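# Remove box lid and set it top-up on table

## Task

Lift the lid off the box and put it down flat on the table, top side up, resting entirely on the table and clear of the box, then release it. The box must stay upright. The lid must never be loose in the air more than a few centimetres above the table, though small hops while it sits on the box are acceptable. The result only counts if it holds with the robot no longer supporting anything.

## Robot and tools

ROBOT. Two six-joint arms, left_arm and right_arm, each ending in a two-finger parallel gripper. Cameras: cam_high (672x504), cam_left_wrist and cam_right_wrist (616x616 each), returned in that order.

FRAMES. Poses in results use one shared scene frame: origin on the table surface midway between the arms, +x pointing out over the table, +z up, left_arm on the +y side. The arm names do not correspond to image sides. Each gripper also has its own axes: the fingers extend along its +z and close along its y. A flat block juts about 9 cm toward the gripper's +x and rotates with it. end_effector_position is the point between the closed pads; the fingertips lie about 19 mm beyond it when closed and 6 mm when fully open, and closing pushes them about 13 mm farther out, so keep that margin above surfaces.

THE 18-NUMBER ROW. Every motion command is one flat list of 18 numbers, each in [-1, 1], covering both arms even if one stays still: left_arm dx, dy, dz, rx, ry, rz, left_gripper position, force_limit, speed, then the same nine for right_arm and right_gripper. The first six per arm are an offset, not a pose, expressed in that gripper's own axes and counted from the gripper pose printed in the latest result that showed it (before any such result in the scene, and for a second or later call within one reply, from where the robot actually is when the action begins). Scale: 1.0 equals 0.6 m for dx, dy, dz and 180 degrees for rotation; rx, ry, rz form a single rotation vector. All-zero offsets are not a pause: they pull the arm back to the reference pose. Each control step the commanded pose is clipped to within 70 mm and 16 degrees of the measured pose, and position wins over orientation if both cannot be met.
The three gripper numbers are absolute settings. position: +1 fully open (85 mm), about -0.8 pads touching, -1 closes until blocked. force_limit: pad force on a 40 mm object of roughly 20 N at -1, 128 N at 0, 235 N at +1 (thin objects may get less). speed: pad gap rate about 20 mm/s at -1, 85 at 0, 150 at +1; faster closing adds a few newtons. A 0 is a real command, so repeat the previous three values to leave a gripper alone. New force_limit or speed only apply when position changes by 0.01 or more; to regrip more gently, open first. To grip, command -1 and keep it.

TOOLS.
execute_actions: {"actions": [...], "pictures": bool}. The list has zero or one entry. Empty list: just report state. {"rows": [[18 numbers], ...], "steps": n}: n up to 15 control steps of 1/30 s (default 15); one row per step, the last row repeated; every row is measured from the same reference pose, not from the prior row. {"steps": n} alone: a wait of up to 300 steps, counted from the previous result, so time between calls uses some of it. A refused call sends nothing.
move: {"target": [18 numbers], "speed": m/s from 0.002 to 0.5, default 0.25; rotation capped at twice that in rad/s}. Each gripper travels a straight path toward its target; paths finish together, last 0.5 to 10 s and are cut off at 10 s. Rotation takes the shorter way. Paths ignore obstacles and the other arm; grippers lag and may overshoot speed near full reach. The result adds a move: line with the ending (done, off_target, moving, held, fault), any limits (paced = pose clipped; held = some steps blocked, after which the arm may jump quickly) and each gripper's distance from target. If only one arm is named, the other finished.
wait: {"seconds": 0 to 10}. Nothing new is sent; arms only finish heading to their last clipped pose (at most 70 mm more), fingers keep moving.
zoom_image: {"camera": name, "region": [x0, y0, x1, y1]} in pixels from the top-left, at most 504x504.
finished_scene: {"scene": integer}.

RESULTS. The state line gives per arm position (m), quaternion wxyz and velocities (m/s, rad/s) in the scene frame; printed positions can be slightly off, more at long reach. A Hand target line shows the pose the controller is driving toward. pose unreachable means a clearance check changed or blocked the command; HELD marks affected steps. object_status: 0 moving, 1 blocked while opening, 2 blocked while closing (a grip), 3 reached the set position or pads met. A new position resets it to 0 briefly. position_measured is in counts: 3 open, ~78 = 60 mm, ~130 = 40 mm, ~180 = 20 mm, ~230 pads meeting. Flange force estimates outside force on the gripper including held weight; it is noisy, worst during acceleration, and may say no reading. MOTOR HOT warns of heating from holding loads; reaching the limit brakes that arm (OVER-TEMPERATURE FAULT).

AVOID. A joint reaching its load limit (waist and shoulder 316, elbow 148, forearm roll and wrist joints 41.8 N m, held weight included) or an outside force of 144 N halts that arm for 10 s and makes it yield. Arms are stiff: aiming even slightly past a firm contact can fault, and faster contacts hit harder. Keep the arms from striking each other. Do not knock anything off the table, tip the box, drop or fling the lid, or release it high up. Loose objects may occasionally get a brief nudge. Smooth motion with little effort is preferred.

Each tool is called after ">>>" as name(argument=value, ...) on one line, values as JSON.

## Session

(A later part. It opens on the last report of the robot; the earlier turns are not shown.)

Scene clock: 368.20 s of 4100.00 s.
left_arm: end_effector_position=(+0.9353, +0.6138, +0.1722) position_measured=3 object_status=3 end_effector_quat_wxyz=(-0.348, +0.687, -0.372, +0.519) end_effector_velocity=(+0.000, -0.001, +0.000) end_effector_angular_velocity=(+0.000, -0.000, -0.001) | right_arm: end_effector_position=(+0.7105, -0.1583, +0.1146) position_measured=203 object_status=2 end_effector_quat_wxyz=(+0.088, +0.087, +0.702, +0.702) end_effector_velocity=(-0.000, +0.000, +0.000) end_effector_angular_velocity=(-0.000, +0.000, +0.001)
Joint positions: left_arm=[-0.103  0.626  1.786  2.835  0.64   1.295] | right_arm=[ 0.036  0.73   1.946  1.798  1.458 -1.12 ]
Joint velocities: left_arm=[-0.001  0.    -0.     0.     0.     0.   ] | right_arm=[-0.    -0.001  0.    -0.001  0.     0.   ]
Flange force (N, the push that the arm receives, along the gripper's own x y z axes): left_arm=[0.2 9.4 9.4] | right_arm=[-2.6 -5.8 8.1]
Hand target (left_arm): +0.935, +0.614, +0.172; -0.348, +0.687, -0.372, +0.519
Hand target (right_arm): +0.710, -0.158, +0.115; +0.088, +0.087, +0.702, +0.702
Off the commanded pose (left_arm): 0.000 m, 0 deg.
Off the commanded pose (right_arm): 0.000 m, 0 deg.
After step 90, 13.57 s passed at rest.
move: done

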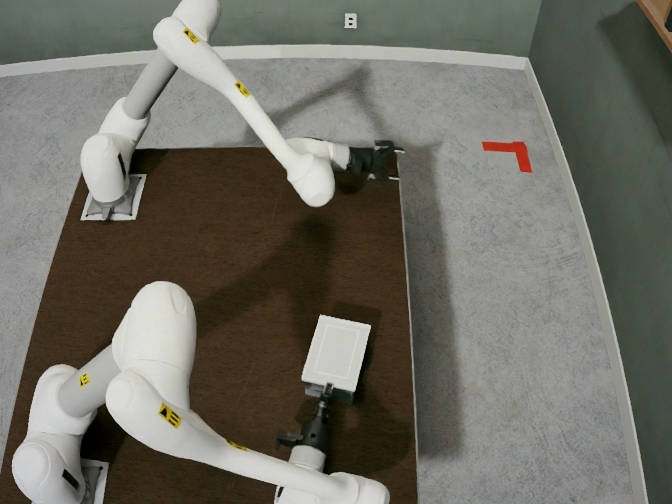

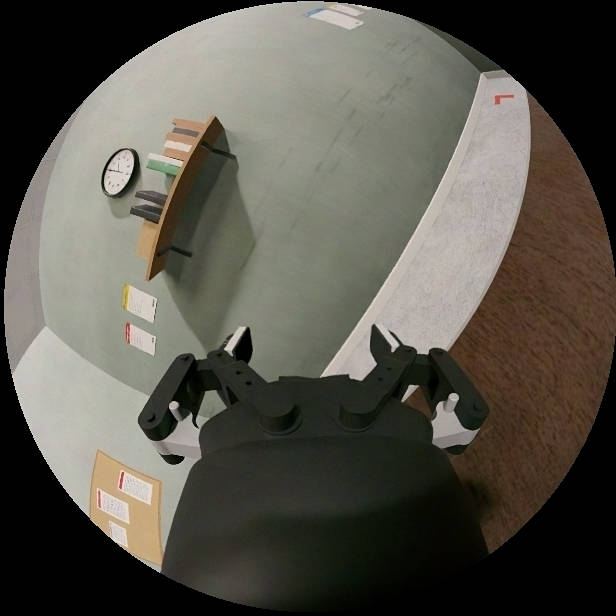

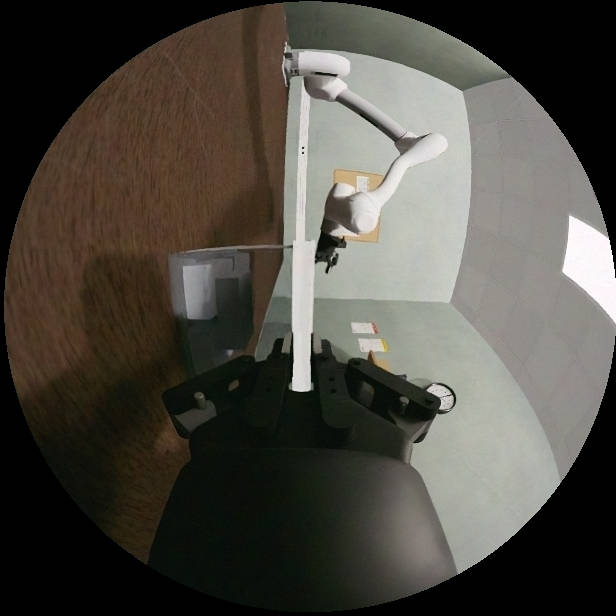

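>>> zoom_image(camera="cam_high", region=[280, 300, 400, 420])

>>> zoom_image(camera="cam_right_wrist", region=[160, 225, 360, 405])

Region (280, 300, 400, 420) of cam_high's 672x504 image, scaled by 4.200, with more detail than that image has.

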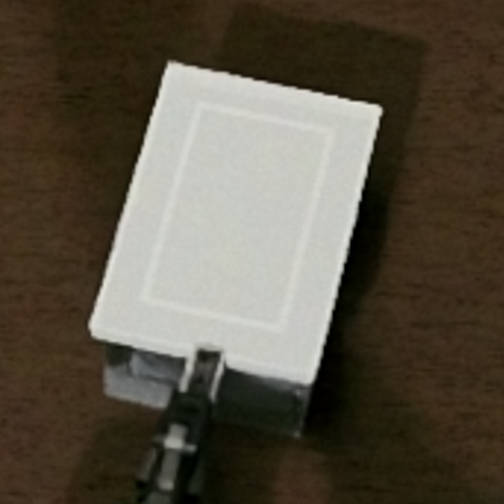

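Region (160, 225, 360, 405) of cam_right_wrist's 616x616 image, scaled by 2.520, with more detail than that image has; it fills the top 454 rows of this view, and the rest is white.

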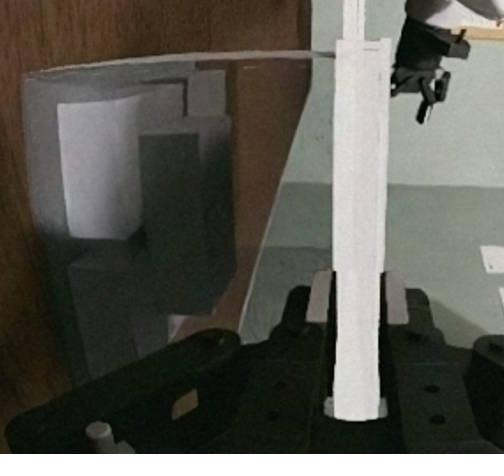

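>>> move(target=[0,0,0,0,0,0,1,0,0, 0,0,0.0025,0,0,0,-1,0.05,-1], speed=0.01)

Scene clock: 389.70 s of 4100.00 s.
left_arm: end_effector_position=(+0.9353, +0.6138, +0.1722) position_measured=3 object_status=3 end_effector_quat_wxyz=(-0.348, +0.687, -0.372, +0.519) end_effector_velocity=(-0.000, -0.002, -0.000) end_effector_angular_velocity=(+0.001, +0.001, -0.002) | right_arm: end_effector_position=(+0.7109, -0.1568, +0.1146) position_measured=203 object_status=2 end_effector_quat_wxyz=(+0.088, +0.087, +0.702, +0.702) end_effector_velocity=(+0.000, +0.000, -0.000) end_effector_angular_velocity=(-0.000, +0.000, +0.000)
Joint positions: left_arm=[-0.103  0.626  1.786  2.835  0.64   1.295] | right_arm=[ 0.038  0.731  1.945  1.8    1.457 -1.12 ]
Joint velocities: left_arm=[-0.001 -0.     0.     0.    -0.001  0.001] | right_arm=[ 0.  0. -0.  0. -0.  0.]
Flange force (N, the push that the arm receives, along the gripper's own x y z axes): left_arm=[1.0 10.7 9.6] | right_arm=[-3.8 -6.3 1.2]
Hand target (left_arm): +0.935, +0.614, +0.172; -0.348, +0.687, -0.372, +0.519
Hand target (right_arm): +0.711, -0.157, +0.115; +0.088, +0.087, +0.702, +0.702
Off the commanded pose (left_arm): 0.000 m, 0 deg.
Off the commanded pose (right_arm): 0.000 m, 0 deg.
After step 90, 17.80 s passed at rest.
move: done

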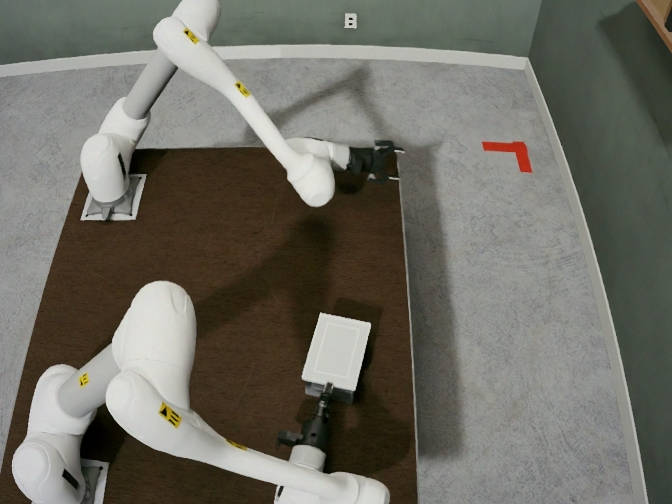

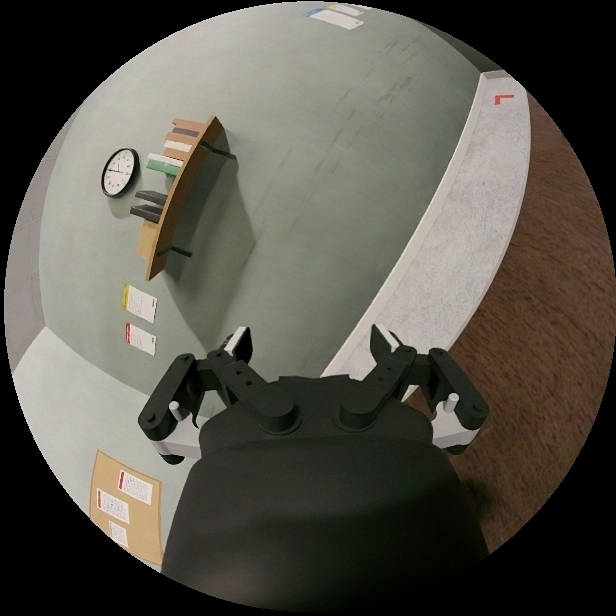

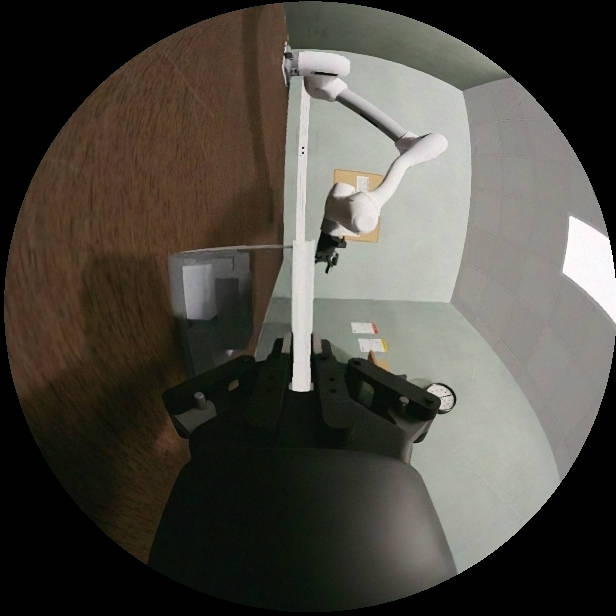

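>>> move(target=[0,0,0,0,0,0,1,0,0, 0,0.05,0,0,0,0,-1,0.05,-1], speed=0.03)

Scene clock: 396.43 s of 4100.00 s.
left_arm: end_effector_position=(+0.9353, +0.6138, +0.1722) position_measured=3 object_status=3 end_effector_quat_wxyz=(-0.348, +0.687, -0.372, +0.519) end_effector_velocity=(+0.000, +0.000, +0.001) end_effector_angular_velocity=(+0.001, -0.001, -0.000) | right_arm: end_effector_position=(+0.7108, -0.1568, +0.1447) position_measured=203 object_status=2 end_effector_quat_wxyz=(+0.088, +0.087, +0.702, +0.702) end_effector_velocity=(-0.000, -0.000, -0.000) end_effector_angular_velocity=(-0.000, -0.000, +0.000)
Joint positions: left_arm=[-0.103  0.626  1.786  2.835  0.64   1.295] | right_arm=[ 0.038  0.685  1.948  1.795  1.447 -1.077]
Joint velocities: left_arm=[ 0.    -0.    -0.001  0.001 -0.    -0.   ] | right_arm=[-0.    -0.     0.    -0.001 -0.    -0.   ]
Flange force (N, the push that the arm receives, along the gripper's own x y z axes): left_arm=[0.4 10.0 9.0] | right_arm=[-2.1 -3.0 3.4]
Hand target (left_arm): +0.935, +0.614, +0.172; -0.348, +0.687, -0.372, +0.519
Hand target (right_arm): +0.711, -0.157, +0.145; +0.088, +0.087, +0.702, +0.702
Off the commanded pose (left_arm): 0.000 m, 0 deg.
Off the commanded pose (right_arm): 0.000 m, 0 deg.
After step 90, 2.50 s passed at rest.
move: done

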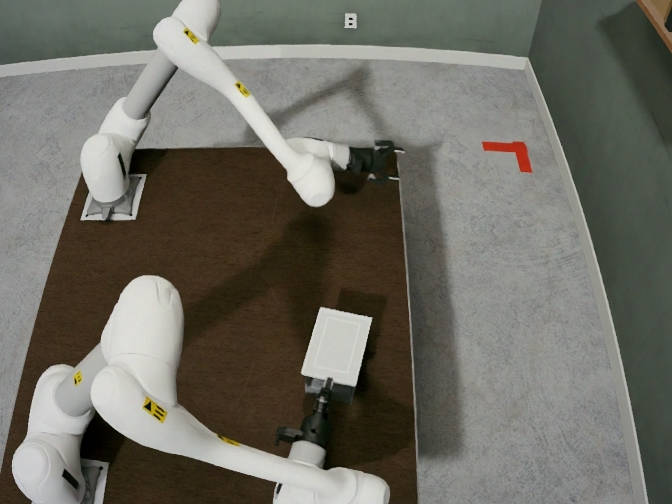

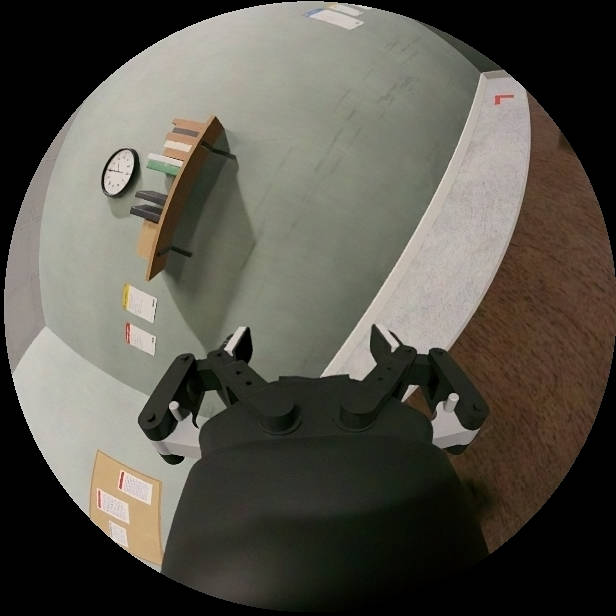

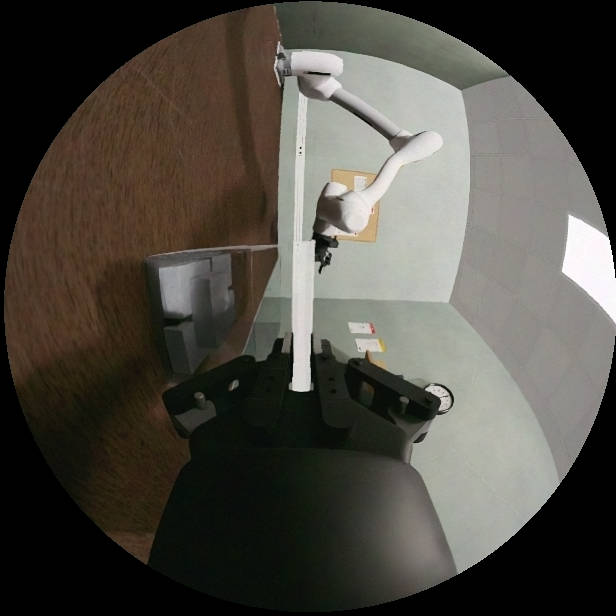

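>>> move(target=[0,0,0,0,0,0,1,0,0, 0.4167,0,0,0,0,0,-1,0.05,-1], speed=0.1)

Scene clock: 406.03 s of 4100.00 s.
left_arm: end_effector_position=(+0.9353, +0.6138, +0.1722) position_measured=3 object_status=3 end_effector_quat_wxyz=(-0.348, +0.687, -0.372, +0.519) end_effector_velocity=(+0.000, -0.001, +0.001) end_effector_angular_velocity=(-0.001, -0.002, -0.000) | right_arm: end_effector_position=(+0.4685, -0.0956, +0.1445) position_measured=203 object_status=2 end_effector_quat_wxyz=(+0.088, +0.087, +0.702, +0.702) end_effector_velocity=(-0.000, -0.000, +0.000) end_effector_angular_velocity=(+0.000, +0.000, -0.001)
Joint positions: left_arm=[-0.103  0.626  1.786  2.835  0.64   1.295] | right_arm=[ 0.186  0.523  2.397  1.965  1.484 -1.367]
Joint velocities: left_arm=[-0.001 -0.    -0.001 -0.001  0.001  0.   ] | right_arm=[-0.    -0.     0.001  0.001  0.    -0.   ]
Flange force (N, the push that the arm receives, along the gripper's own x y z axes): left_arm=[1.9 9.1 8.0] | right_arm=[0.0 -0.7 0.4]
Hand target (left_arm): +0.935, +0.614, +0.172; -0.348, +0.687, -0.372, +0.519
Hand target (right_arm): +0.468, -0.096, +0.145; +0.088, +0.087, +0.702, +0.702
Off the commanded pose (left_arm): 0.000 m, 0 deg.
Off the commanded pose (right_arm): 0.000 m, 0 deg.
After step 90, 3.80 s passed at rest.
move: done

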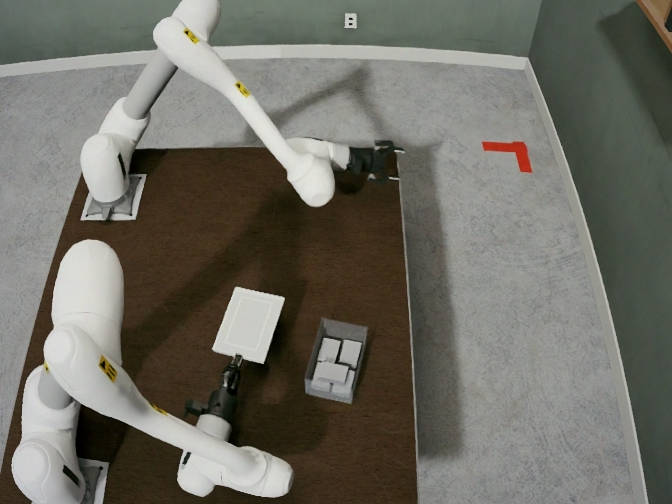

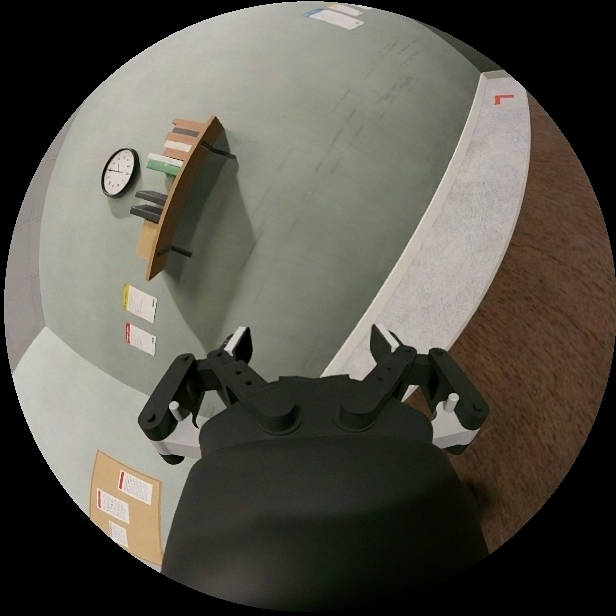

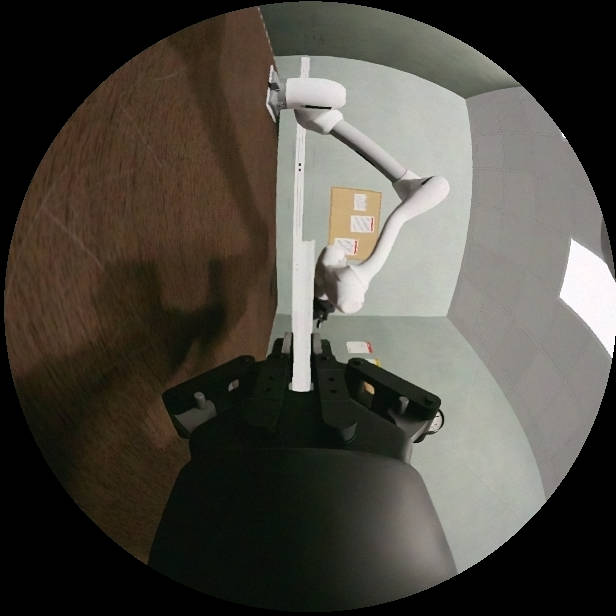

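>>> move(target=[0,0,0,0,0,0,1,0,0, 0,-0.0875,0,0.111,0,0,-1,0.05,-1], speed=0.08)

Scene clock: 463.57 s of 4100.00 s.
left_arm: end_effector_position=(+0.9353, +0.6138, +0.1722) position_measured=3 object_status=3 end_effector_quat_wxyz=(-0.348, +0.687, -0.372, +0.519) end_effector_velocity=(-0.000, +0.001, +0.000) end_effector_angular_velocity=(-0.001, -0.001, +0.002) | right_arm: end_effector_position=(+0.4686, -0.0955, +0.0922) position_measured=203 object_status=2 end_effector_quat_wxyz=(+0.071, +0.101, +0.813, +0.569) end_effector_velocity=(+0.000, -0.000, -0.000) end_effector_angular_velocity=(+0.000, +0.000, -0.001)
Joint positions: left_arm=[-0.103  0.626  1.786  2.835  0.64   1.295] | right_arm=[ 0.223  0.416  2.377  1.869  1.095 -1.217]
Joint velocities: left_arm=[ 0.001 -0.     0.    -0.001  0.001 -0.   ] | right_arm=[-0.     0.    -0.     0.001 -0.     0.   ]
Flange force (N, the push that the arm receives, along the gripper's own x y z axes): left_arm=[2.3 9.9 9.7] | right_arm=[0.2 1.7 4.6]
Hand target (left_arm): +0.935, +0.614, +0.172; -0.348, +0.687, -0.372, +0.519
Hand target (right_arm): +0.469, -0.096, +0.092; +0.071, +0.101, +0.813, +0.569
Off the commanded pose (left_arm): 0.000 m, 0 deg.
Off the commanded pose (right_arm): 0.000 m, 0 deg.
After step 90, 52.10 s passed at rest.
move: done

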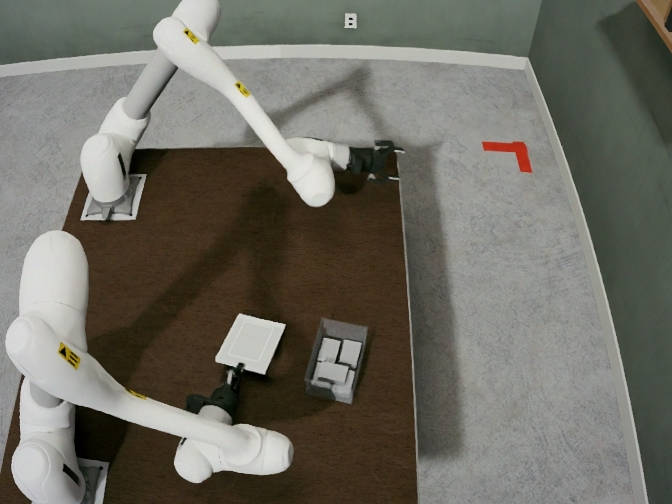

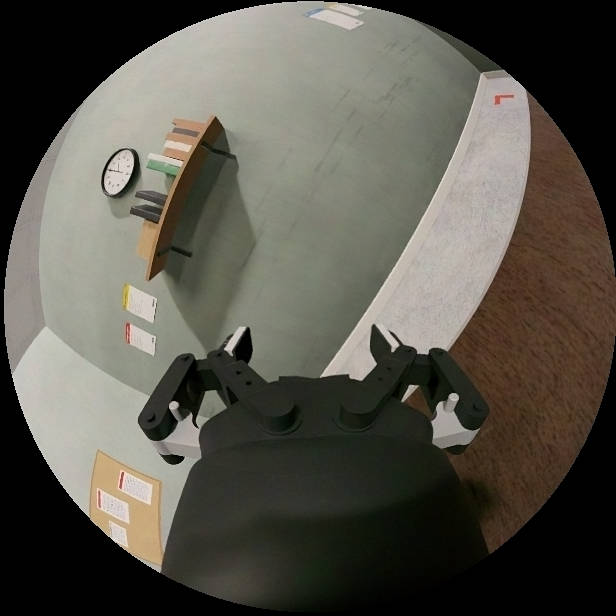

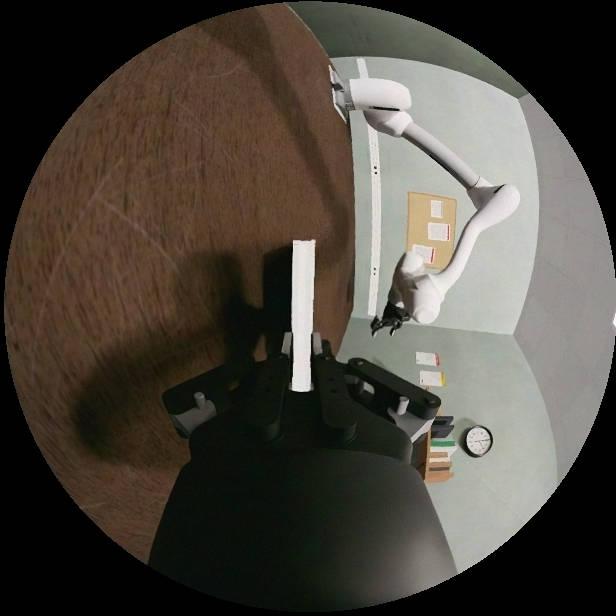

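>>> zoom_image(camera="cam_high", region=[190, 290, 320, 420])

>>> zoom_image(camera="cam_right_wrist", region=[220, 220, 390, 400])

Region (190, 290, 320, 420) of cam_high's 672x504 image, scaled by 3.877, with more detail than that image has.

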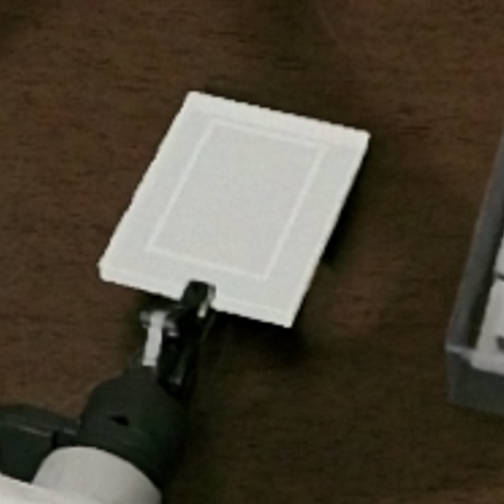

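Region (220, 220, 390, 400) of cam_right_wrist's 616x616 image, scaled by 2.800, with more detail than that image has.

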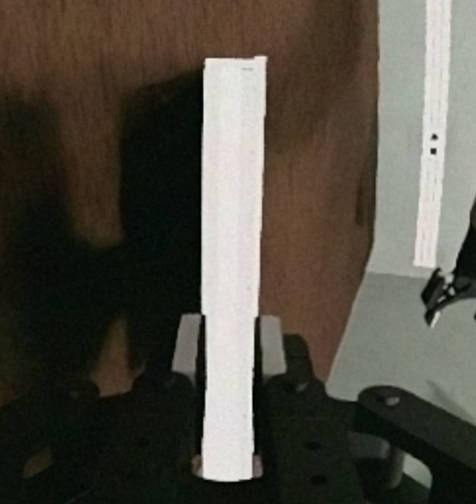

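>>> move(target=[0,0,0,0,0,0,1,0,0, 0,-0.0078,0.0028,0,0,0,-1,0.05,-1], speed=0.01)

Scene clock: 479.50 s of 4100.00 s.
left_arm: end_effector_position=(+0.9353, +0.6138, +0.1722) position_measured=3 object_status=3 end_effector_quat_wxyz=(-0.348, +0.687, -0.372, +0.519) end_effector_velocity=(-0.000, +0.000, -0.001) end_effector_angular_velocity=(-0.001, +0.001, +0.000) | right_arm: end_effector_position=(+0.4686, -0.0955, +0.0872) position_measured=203 object_status=2 end_effector_quat_wxyz=(+0.071, +0.101, +0.813, +0.569) end_effector_velocity=(-0.000, -0.000, -0.000) end_effector_angular_velocity=(+0.000, +0.001, -0.001)
Joint positions: left_arm=[-0.103  0.626  1.786  2.835  0.64   1.295] | right_arm=[ 0.223  0.427  2.378  1.874  1.099 -1.23 ]
Joint velocities: left_arm=[ 0.     0.     0.001  0.    -0.    -0.002] | right_arm=[-0.     0.     0.001  0.001  0.    -0.   ]
Flange force (N, the push that the arm receives, along the gripper's own x y z axes): left_arm=[0.4 9.4 9.7] | right_arm=[2.4 3.2 7.0]
Hand target (left_arm): +0.935, +0.614, +0.172; -0.348, +0.687, -0.372, +0.519
Hand target (right_arm): +0.469, -0.096, +0.087; +0.071, +0.101, +0.813, +0.569
Off the commanded pose (left_arm): 0.000 m, 0 deg.
Off the commanded pose (right_arm): 0.000 m, 0 deg.
After step 90, 12.20 s passed at rest.
move: done

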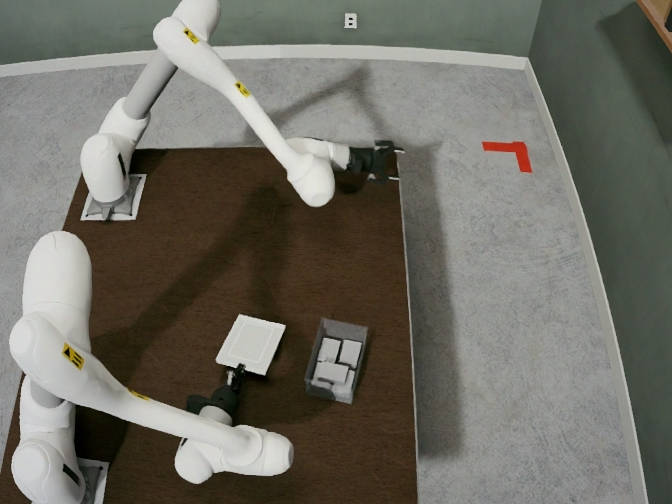

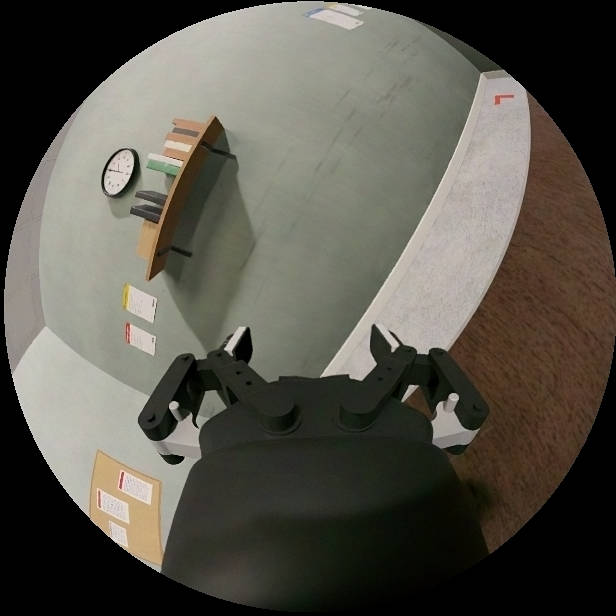

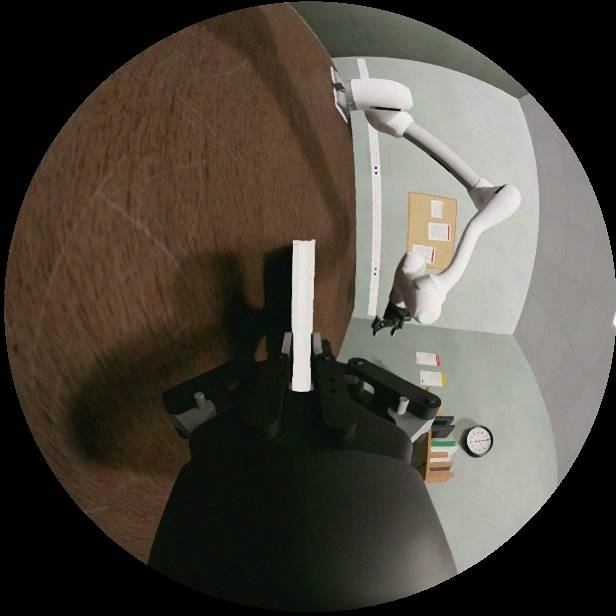

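>>> zoom_image(camera="cam_high", region=[190, 290, 320, 420])

Region (190, 290, 320, 420) of cam_high's 672x504 image, scaled by 3.877, with more detail than that image has.

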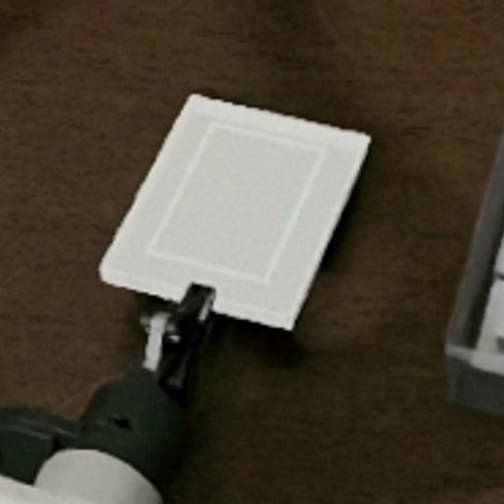

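>>> move(target=[0,0,0,0,0,0,1,0,0, 0,-0.0078,0.0028,0,0,0,-1,0.05,-1], speed=0.01)

>>> zoom_image(camera="cam_high", region=[190, 290, 320, 420])

Scene clock: 489.13 s of 4100.00 s.
left_arm: end_effector_position=(+0.9353, +0.6138, +0.1722) position_measured=3 object_status=3 end_effector_quat_wxyz=(-0.348, +0.687, -0.372, +0.519) end_effector_velocity=(+0.000, +0.001, +0.000) end_effector_angular_velocity=(+0.000, -0.000, +0.002) | right_arm: end_effector_position=(+0.4686, -0.0956, +0.0822) position_measured=203 object_status=2 end_effector_quat_wxyz=(+0.071, +0.101, +0.813, +0.569) end_effector_velocity=(+0.001, +0.000, +0.000) end_effector_angular_velocity=(+0.001, -0.001, -0.002)
Joint positions: left_arm=[-0.103  0.626  1.786  2.835  0.64   1.295] | right_arm=[ 0.223  0.438  2.379  1.88   1.102 -1.242]
Joint velocities: left_arm=[ 0.001 -0.    -0.    -0.001  0.     0.001] | right_arm=[ 0.    -0.    -0.     0.002  0.    -0.   ]
Flange force (N, the push that the arm receives, along the gripper's own x y z axes): left_arm=[0.2 10.1 9.3] | right_arm=[1.0 -1.4 3.0]
Hand target (left_arm): +0.935, +0.614, +0.172; -0.348, +0.687, -0.372, +0.519
Hand target (right_arm): +0.469, -0.096, +0.082; +0.071, +0.101, +0.813, +0.569
Off the commanded pose (left_arm): 0.000 m, 0 deg.
Off the commanded pose (right_arm): 0.000 m, 0 deg.
After step 90, 5.90 s passed at rest.
move: done

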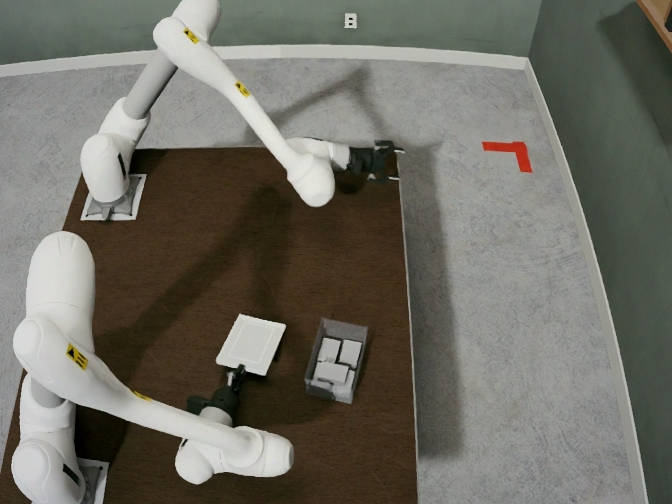

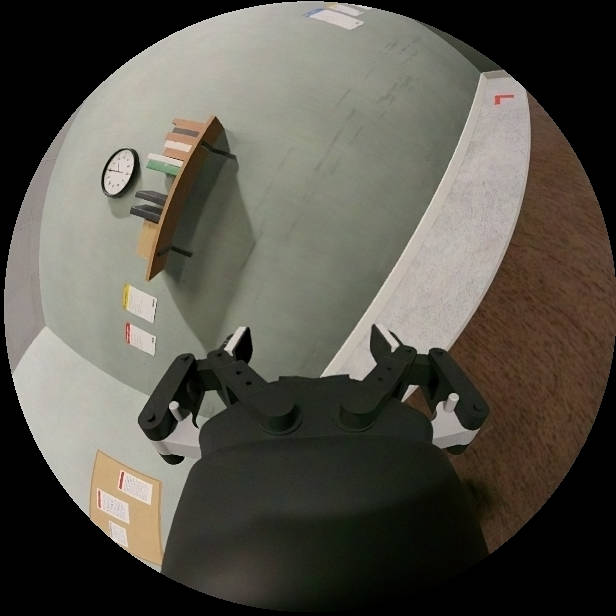

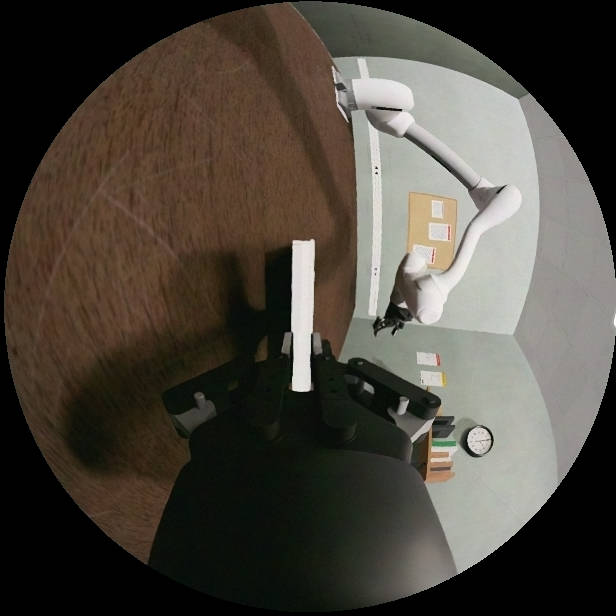

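Region (190, 290, 320, 420) of cam_high's 672x504 image, scaled by 3.877, with more detail than that image has.

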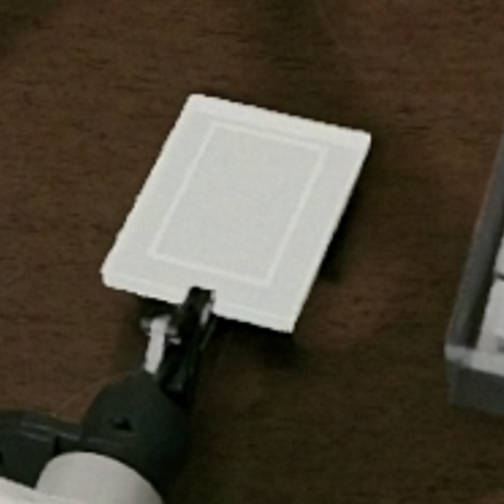

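>>> move(target=[0,0,0,0,0,0,1,0,0, 0,0,0,0,0,0,0,0.05,-1], speed=0.01)

>>> zoom_image(camera="cam_high", region=[190, 290, 320, 420])

>>> zoom_image(camera="cam_right_wrist", region=[220, 220, 390, 400])

Scene clock: 510.17 s of 4100.00 s.
left_arm: end_effector_position=(+0.9353, +0.6138, +0.1722) position_measured=3 object_status=3 end_effector_quat_wxyz=(-0.348, +0.687, -0.372, +0.519) end_effector_velocity=(-0.000, -0.001, -0.000) end_effector_angular_velocity=(-0.000, +0.000, -0.001) | right_arm: end_effector_position=(+0.4686, -0.0956, +0.0822) position_measured=129 object_status=0 end_effector_quat_wxyz=(+0.071, +0.101, +0.813, +0.569) end_effector_velocity=(-0.000, -0.000, +0.000) end_effector_angular_velocity=(-0.000, +0.000, +0.001)
Joint positions: left_arm=[-0.103  0.626  1.786  2.835  0.64   1.295] | right_arm=[ 0.223  0.438  2.379  1.88   1.102 -1.242]
Joint velocities: left_arm=[-0.001  0.     0.     0.001 -0.    -0.001] | right_arm=[-0.    -0.     0.    -0.001  0.     0.   ]
Flange force (N, the push that the arm receives, along the gripper's own x y z axes): left_arm=[1.1 9.9 10.1] | right_arm=[2.8 1.7 4.4]
Hand target (left_arm): +0.935, +0.614, +0.172; -0.348, +0.687, -0.372, +0.519
Hand target (right_arm): +0.469, -0.096, +0.082; +0.071, +0.101, +0.813, +0.569
Off the commanded pose (left_arm): 0.000 m, 0 deg.
Off the commanded pose (right_arm): 0.000 m, 0 deg.
After step 90, 16.33 s passed at rest.
move: done

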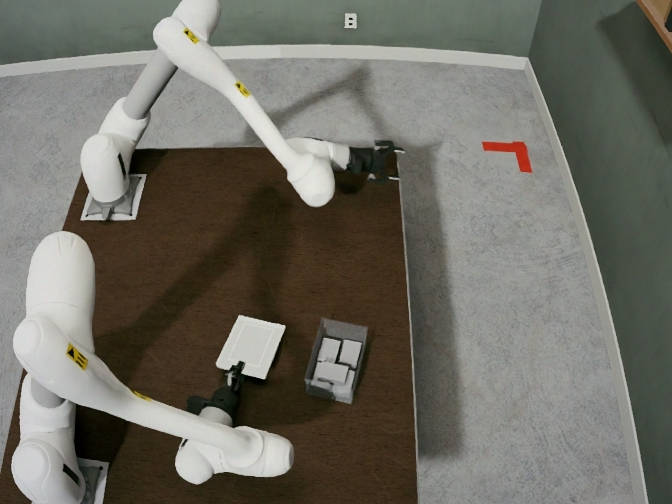

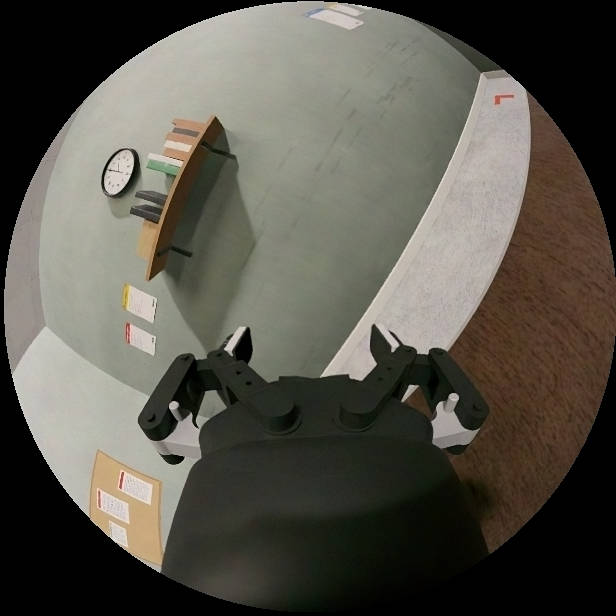

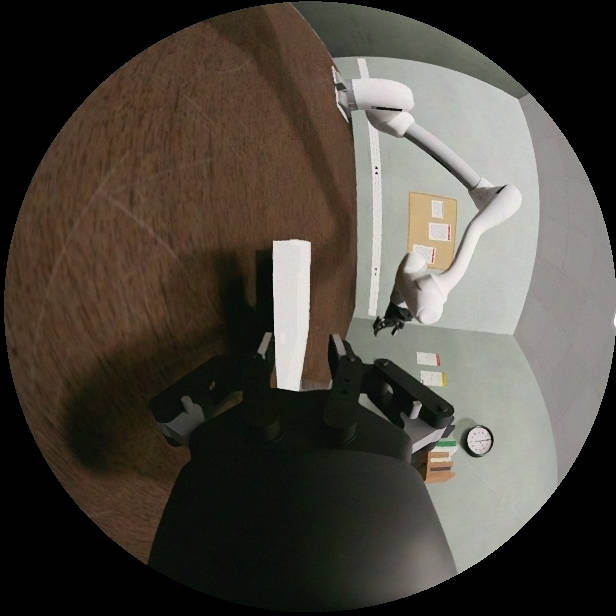

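Region (190, 290, 320, 420) of cam_high's 672x504 image, scaled by 3.877, with more detail than that image has.

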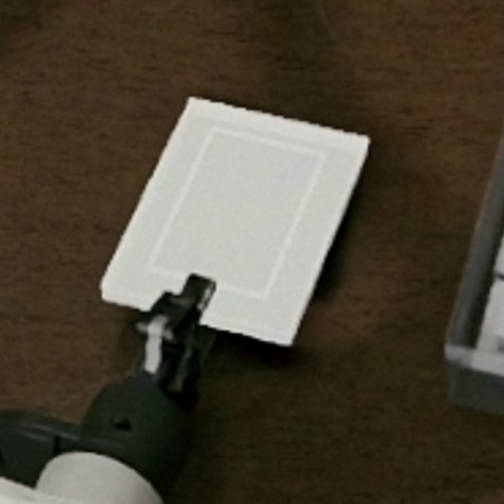

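Region (220, 220, 390, 400) of cam_right_wrist's 616x616 image, scaled by 2.800, with more detail than that image has.

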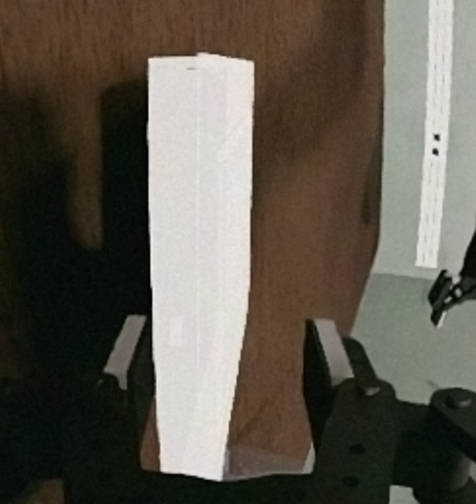

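>>> move(target=[0,0,0,0,0,0,1,0,0, 0,-0.0615,0.026,0.0722,0,0,0,0.05,-1], speed=0.04)

>>> zoom_image(camera="cam_high", region=[190, 290, 320, 420])

>>> zoom_image(camera="cam_right_wrist", region=[220, 220, 420, 400])

Scene clock: 527.80 s of 4100.00 s.
left_arm: end_effector_position=(+0.9353, +0.6138, +0.1722) position_measured=3 object_status=3 end_effector_quat_wxyz=(-0.348, +0.687, -0.372, +0.519) end_effector_velocity=(-0.000, -0.000, +0.000) end_effector_angular_velocity=(+0.001, -0.001, -0.001) | right_arm: end_effector_position=(+0.4691, -0.0935, +0.0423) position_measured=129 object_status=3 end_effector_quat_wxyz=(+0.059, +0.108, +0.872, +0.474) end_effector_velocity=(+0.000, +0.000, -0.000) end_effector_angular_velocity=(+0.000, +0.001, -0.001)
Joint positions: left_arm=[-0.103  0.626  1.786  2.835  0.64   1.295] | right_arm=[ 0.287  0.407  2.344  1.797  0.853 -1.114]
Joint velocities: left_arm=[-0.     0.     0.     0.001  0.001  0.001] | right_arm=[ 0.     0.001 -0.     0.001 -0.     0.   ]
Flange force (N, the push that the arm receives, along the gripper's own x y z axes): left_arm=[0.3 8.3 7.8] | right_arm=[0.8 -1.1 7.4]
Hand target (left_arm): +0.935, +0.614, +0.172; -0.348, +0.687, -0.372, +0.519
Hand target (right_arm): +0.469, -0.093, +0.042; +0.059, +0.108, +0.872, +0.474
Off the commanded pose (left_arm): 0.000 m, 0 deg.
Off the commanded pose (right_arm): 0.000 m, 0 deg.
After step 90, 11.57 s passed at rest.
move: done

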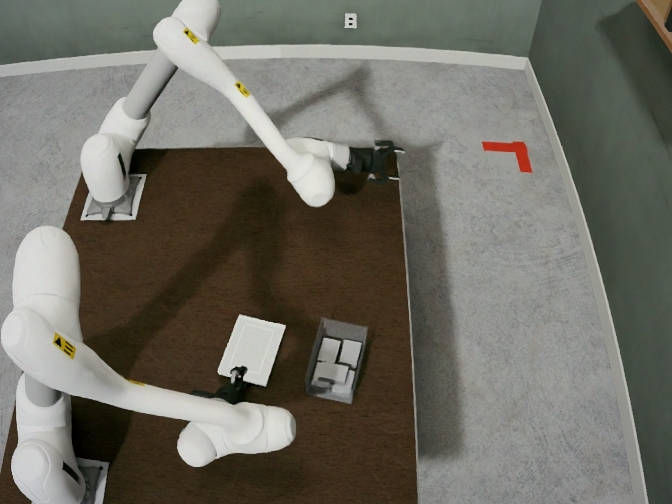

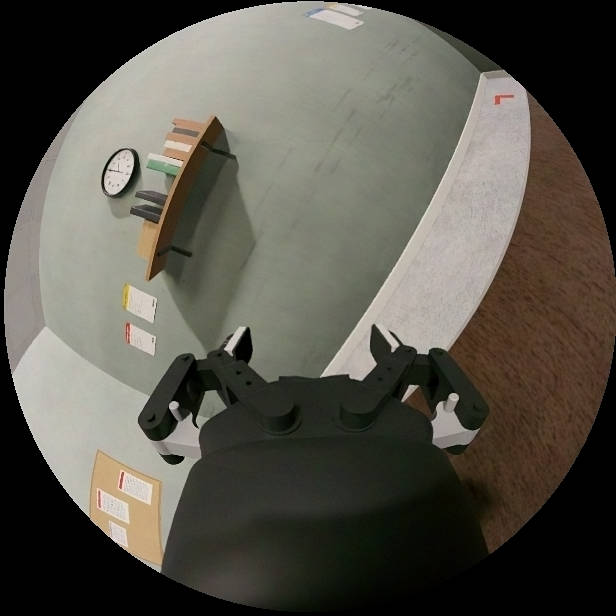

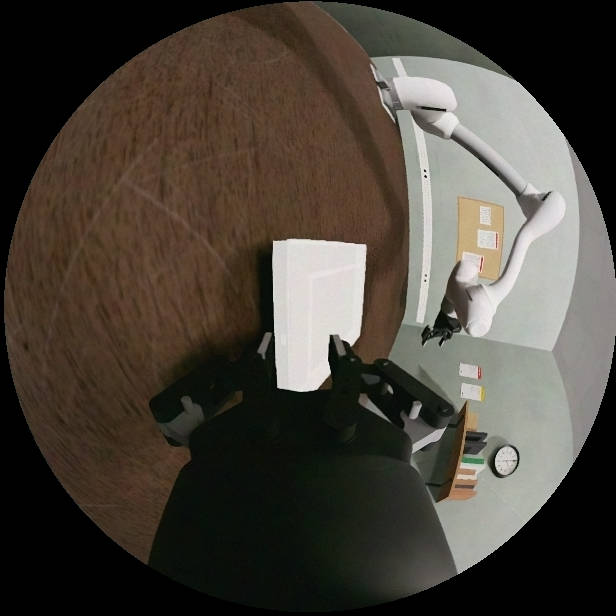

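Region (190, 290, 320, 420) of cam_high's 672x504 image, scaled by 3.877, with more detail than that image has.

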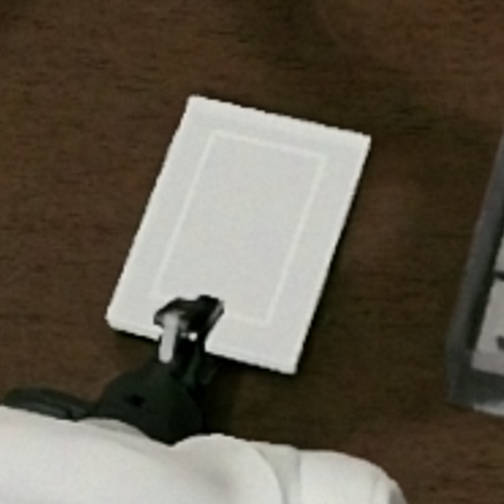

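Region (220, 220, 420, 400) of cam_right_wrist's 616x616 image, scaled by 2.520, with more detail than that image has; it fills the top 454 rows of this view, and the rest is white.

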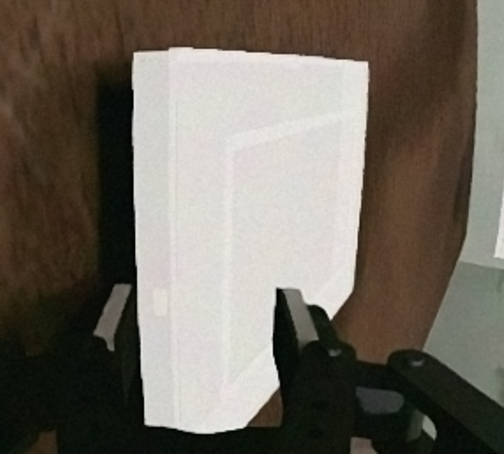

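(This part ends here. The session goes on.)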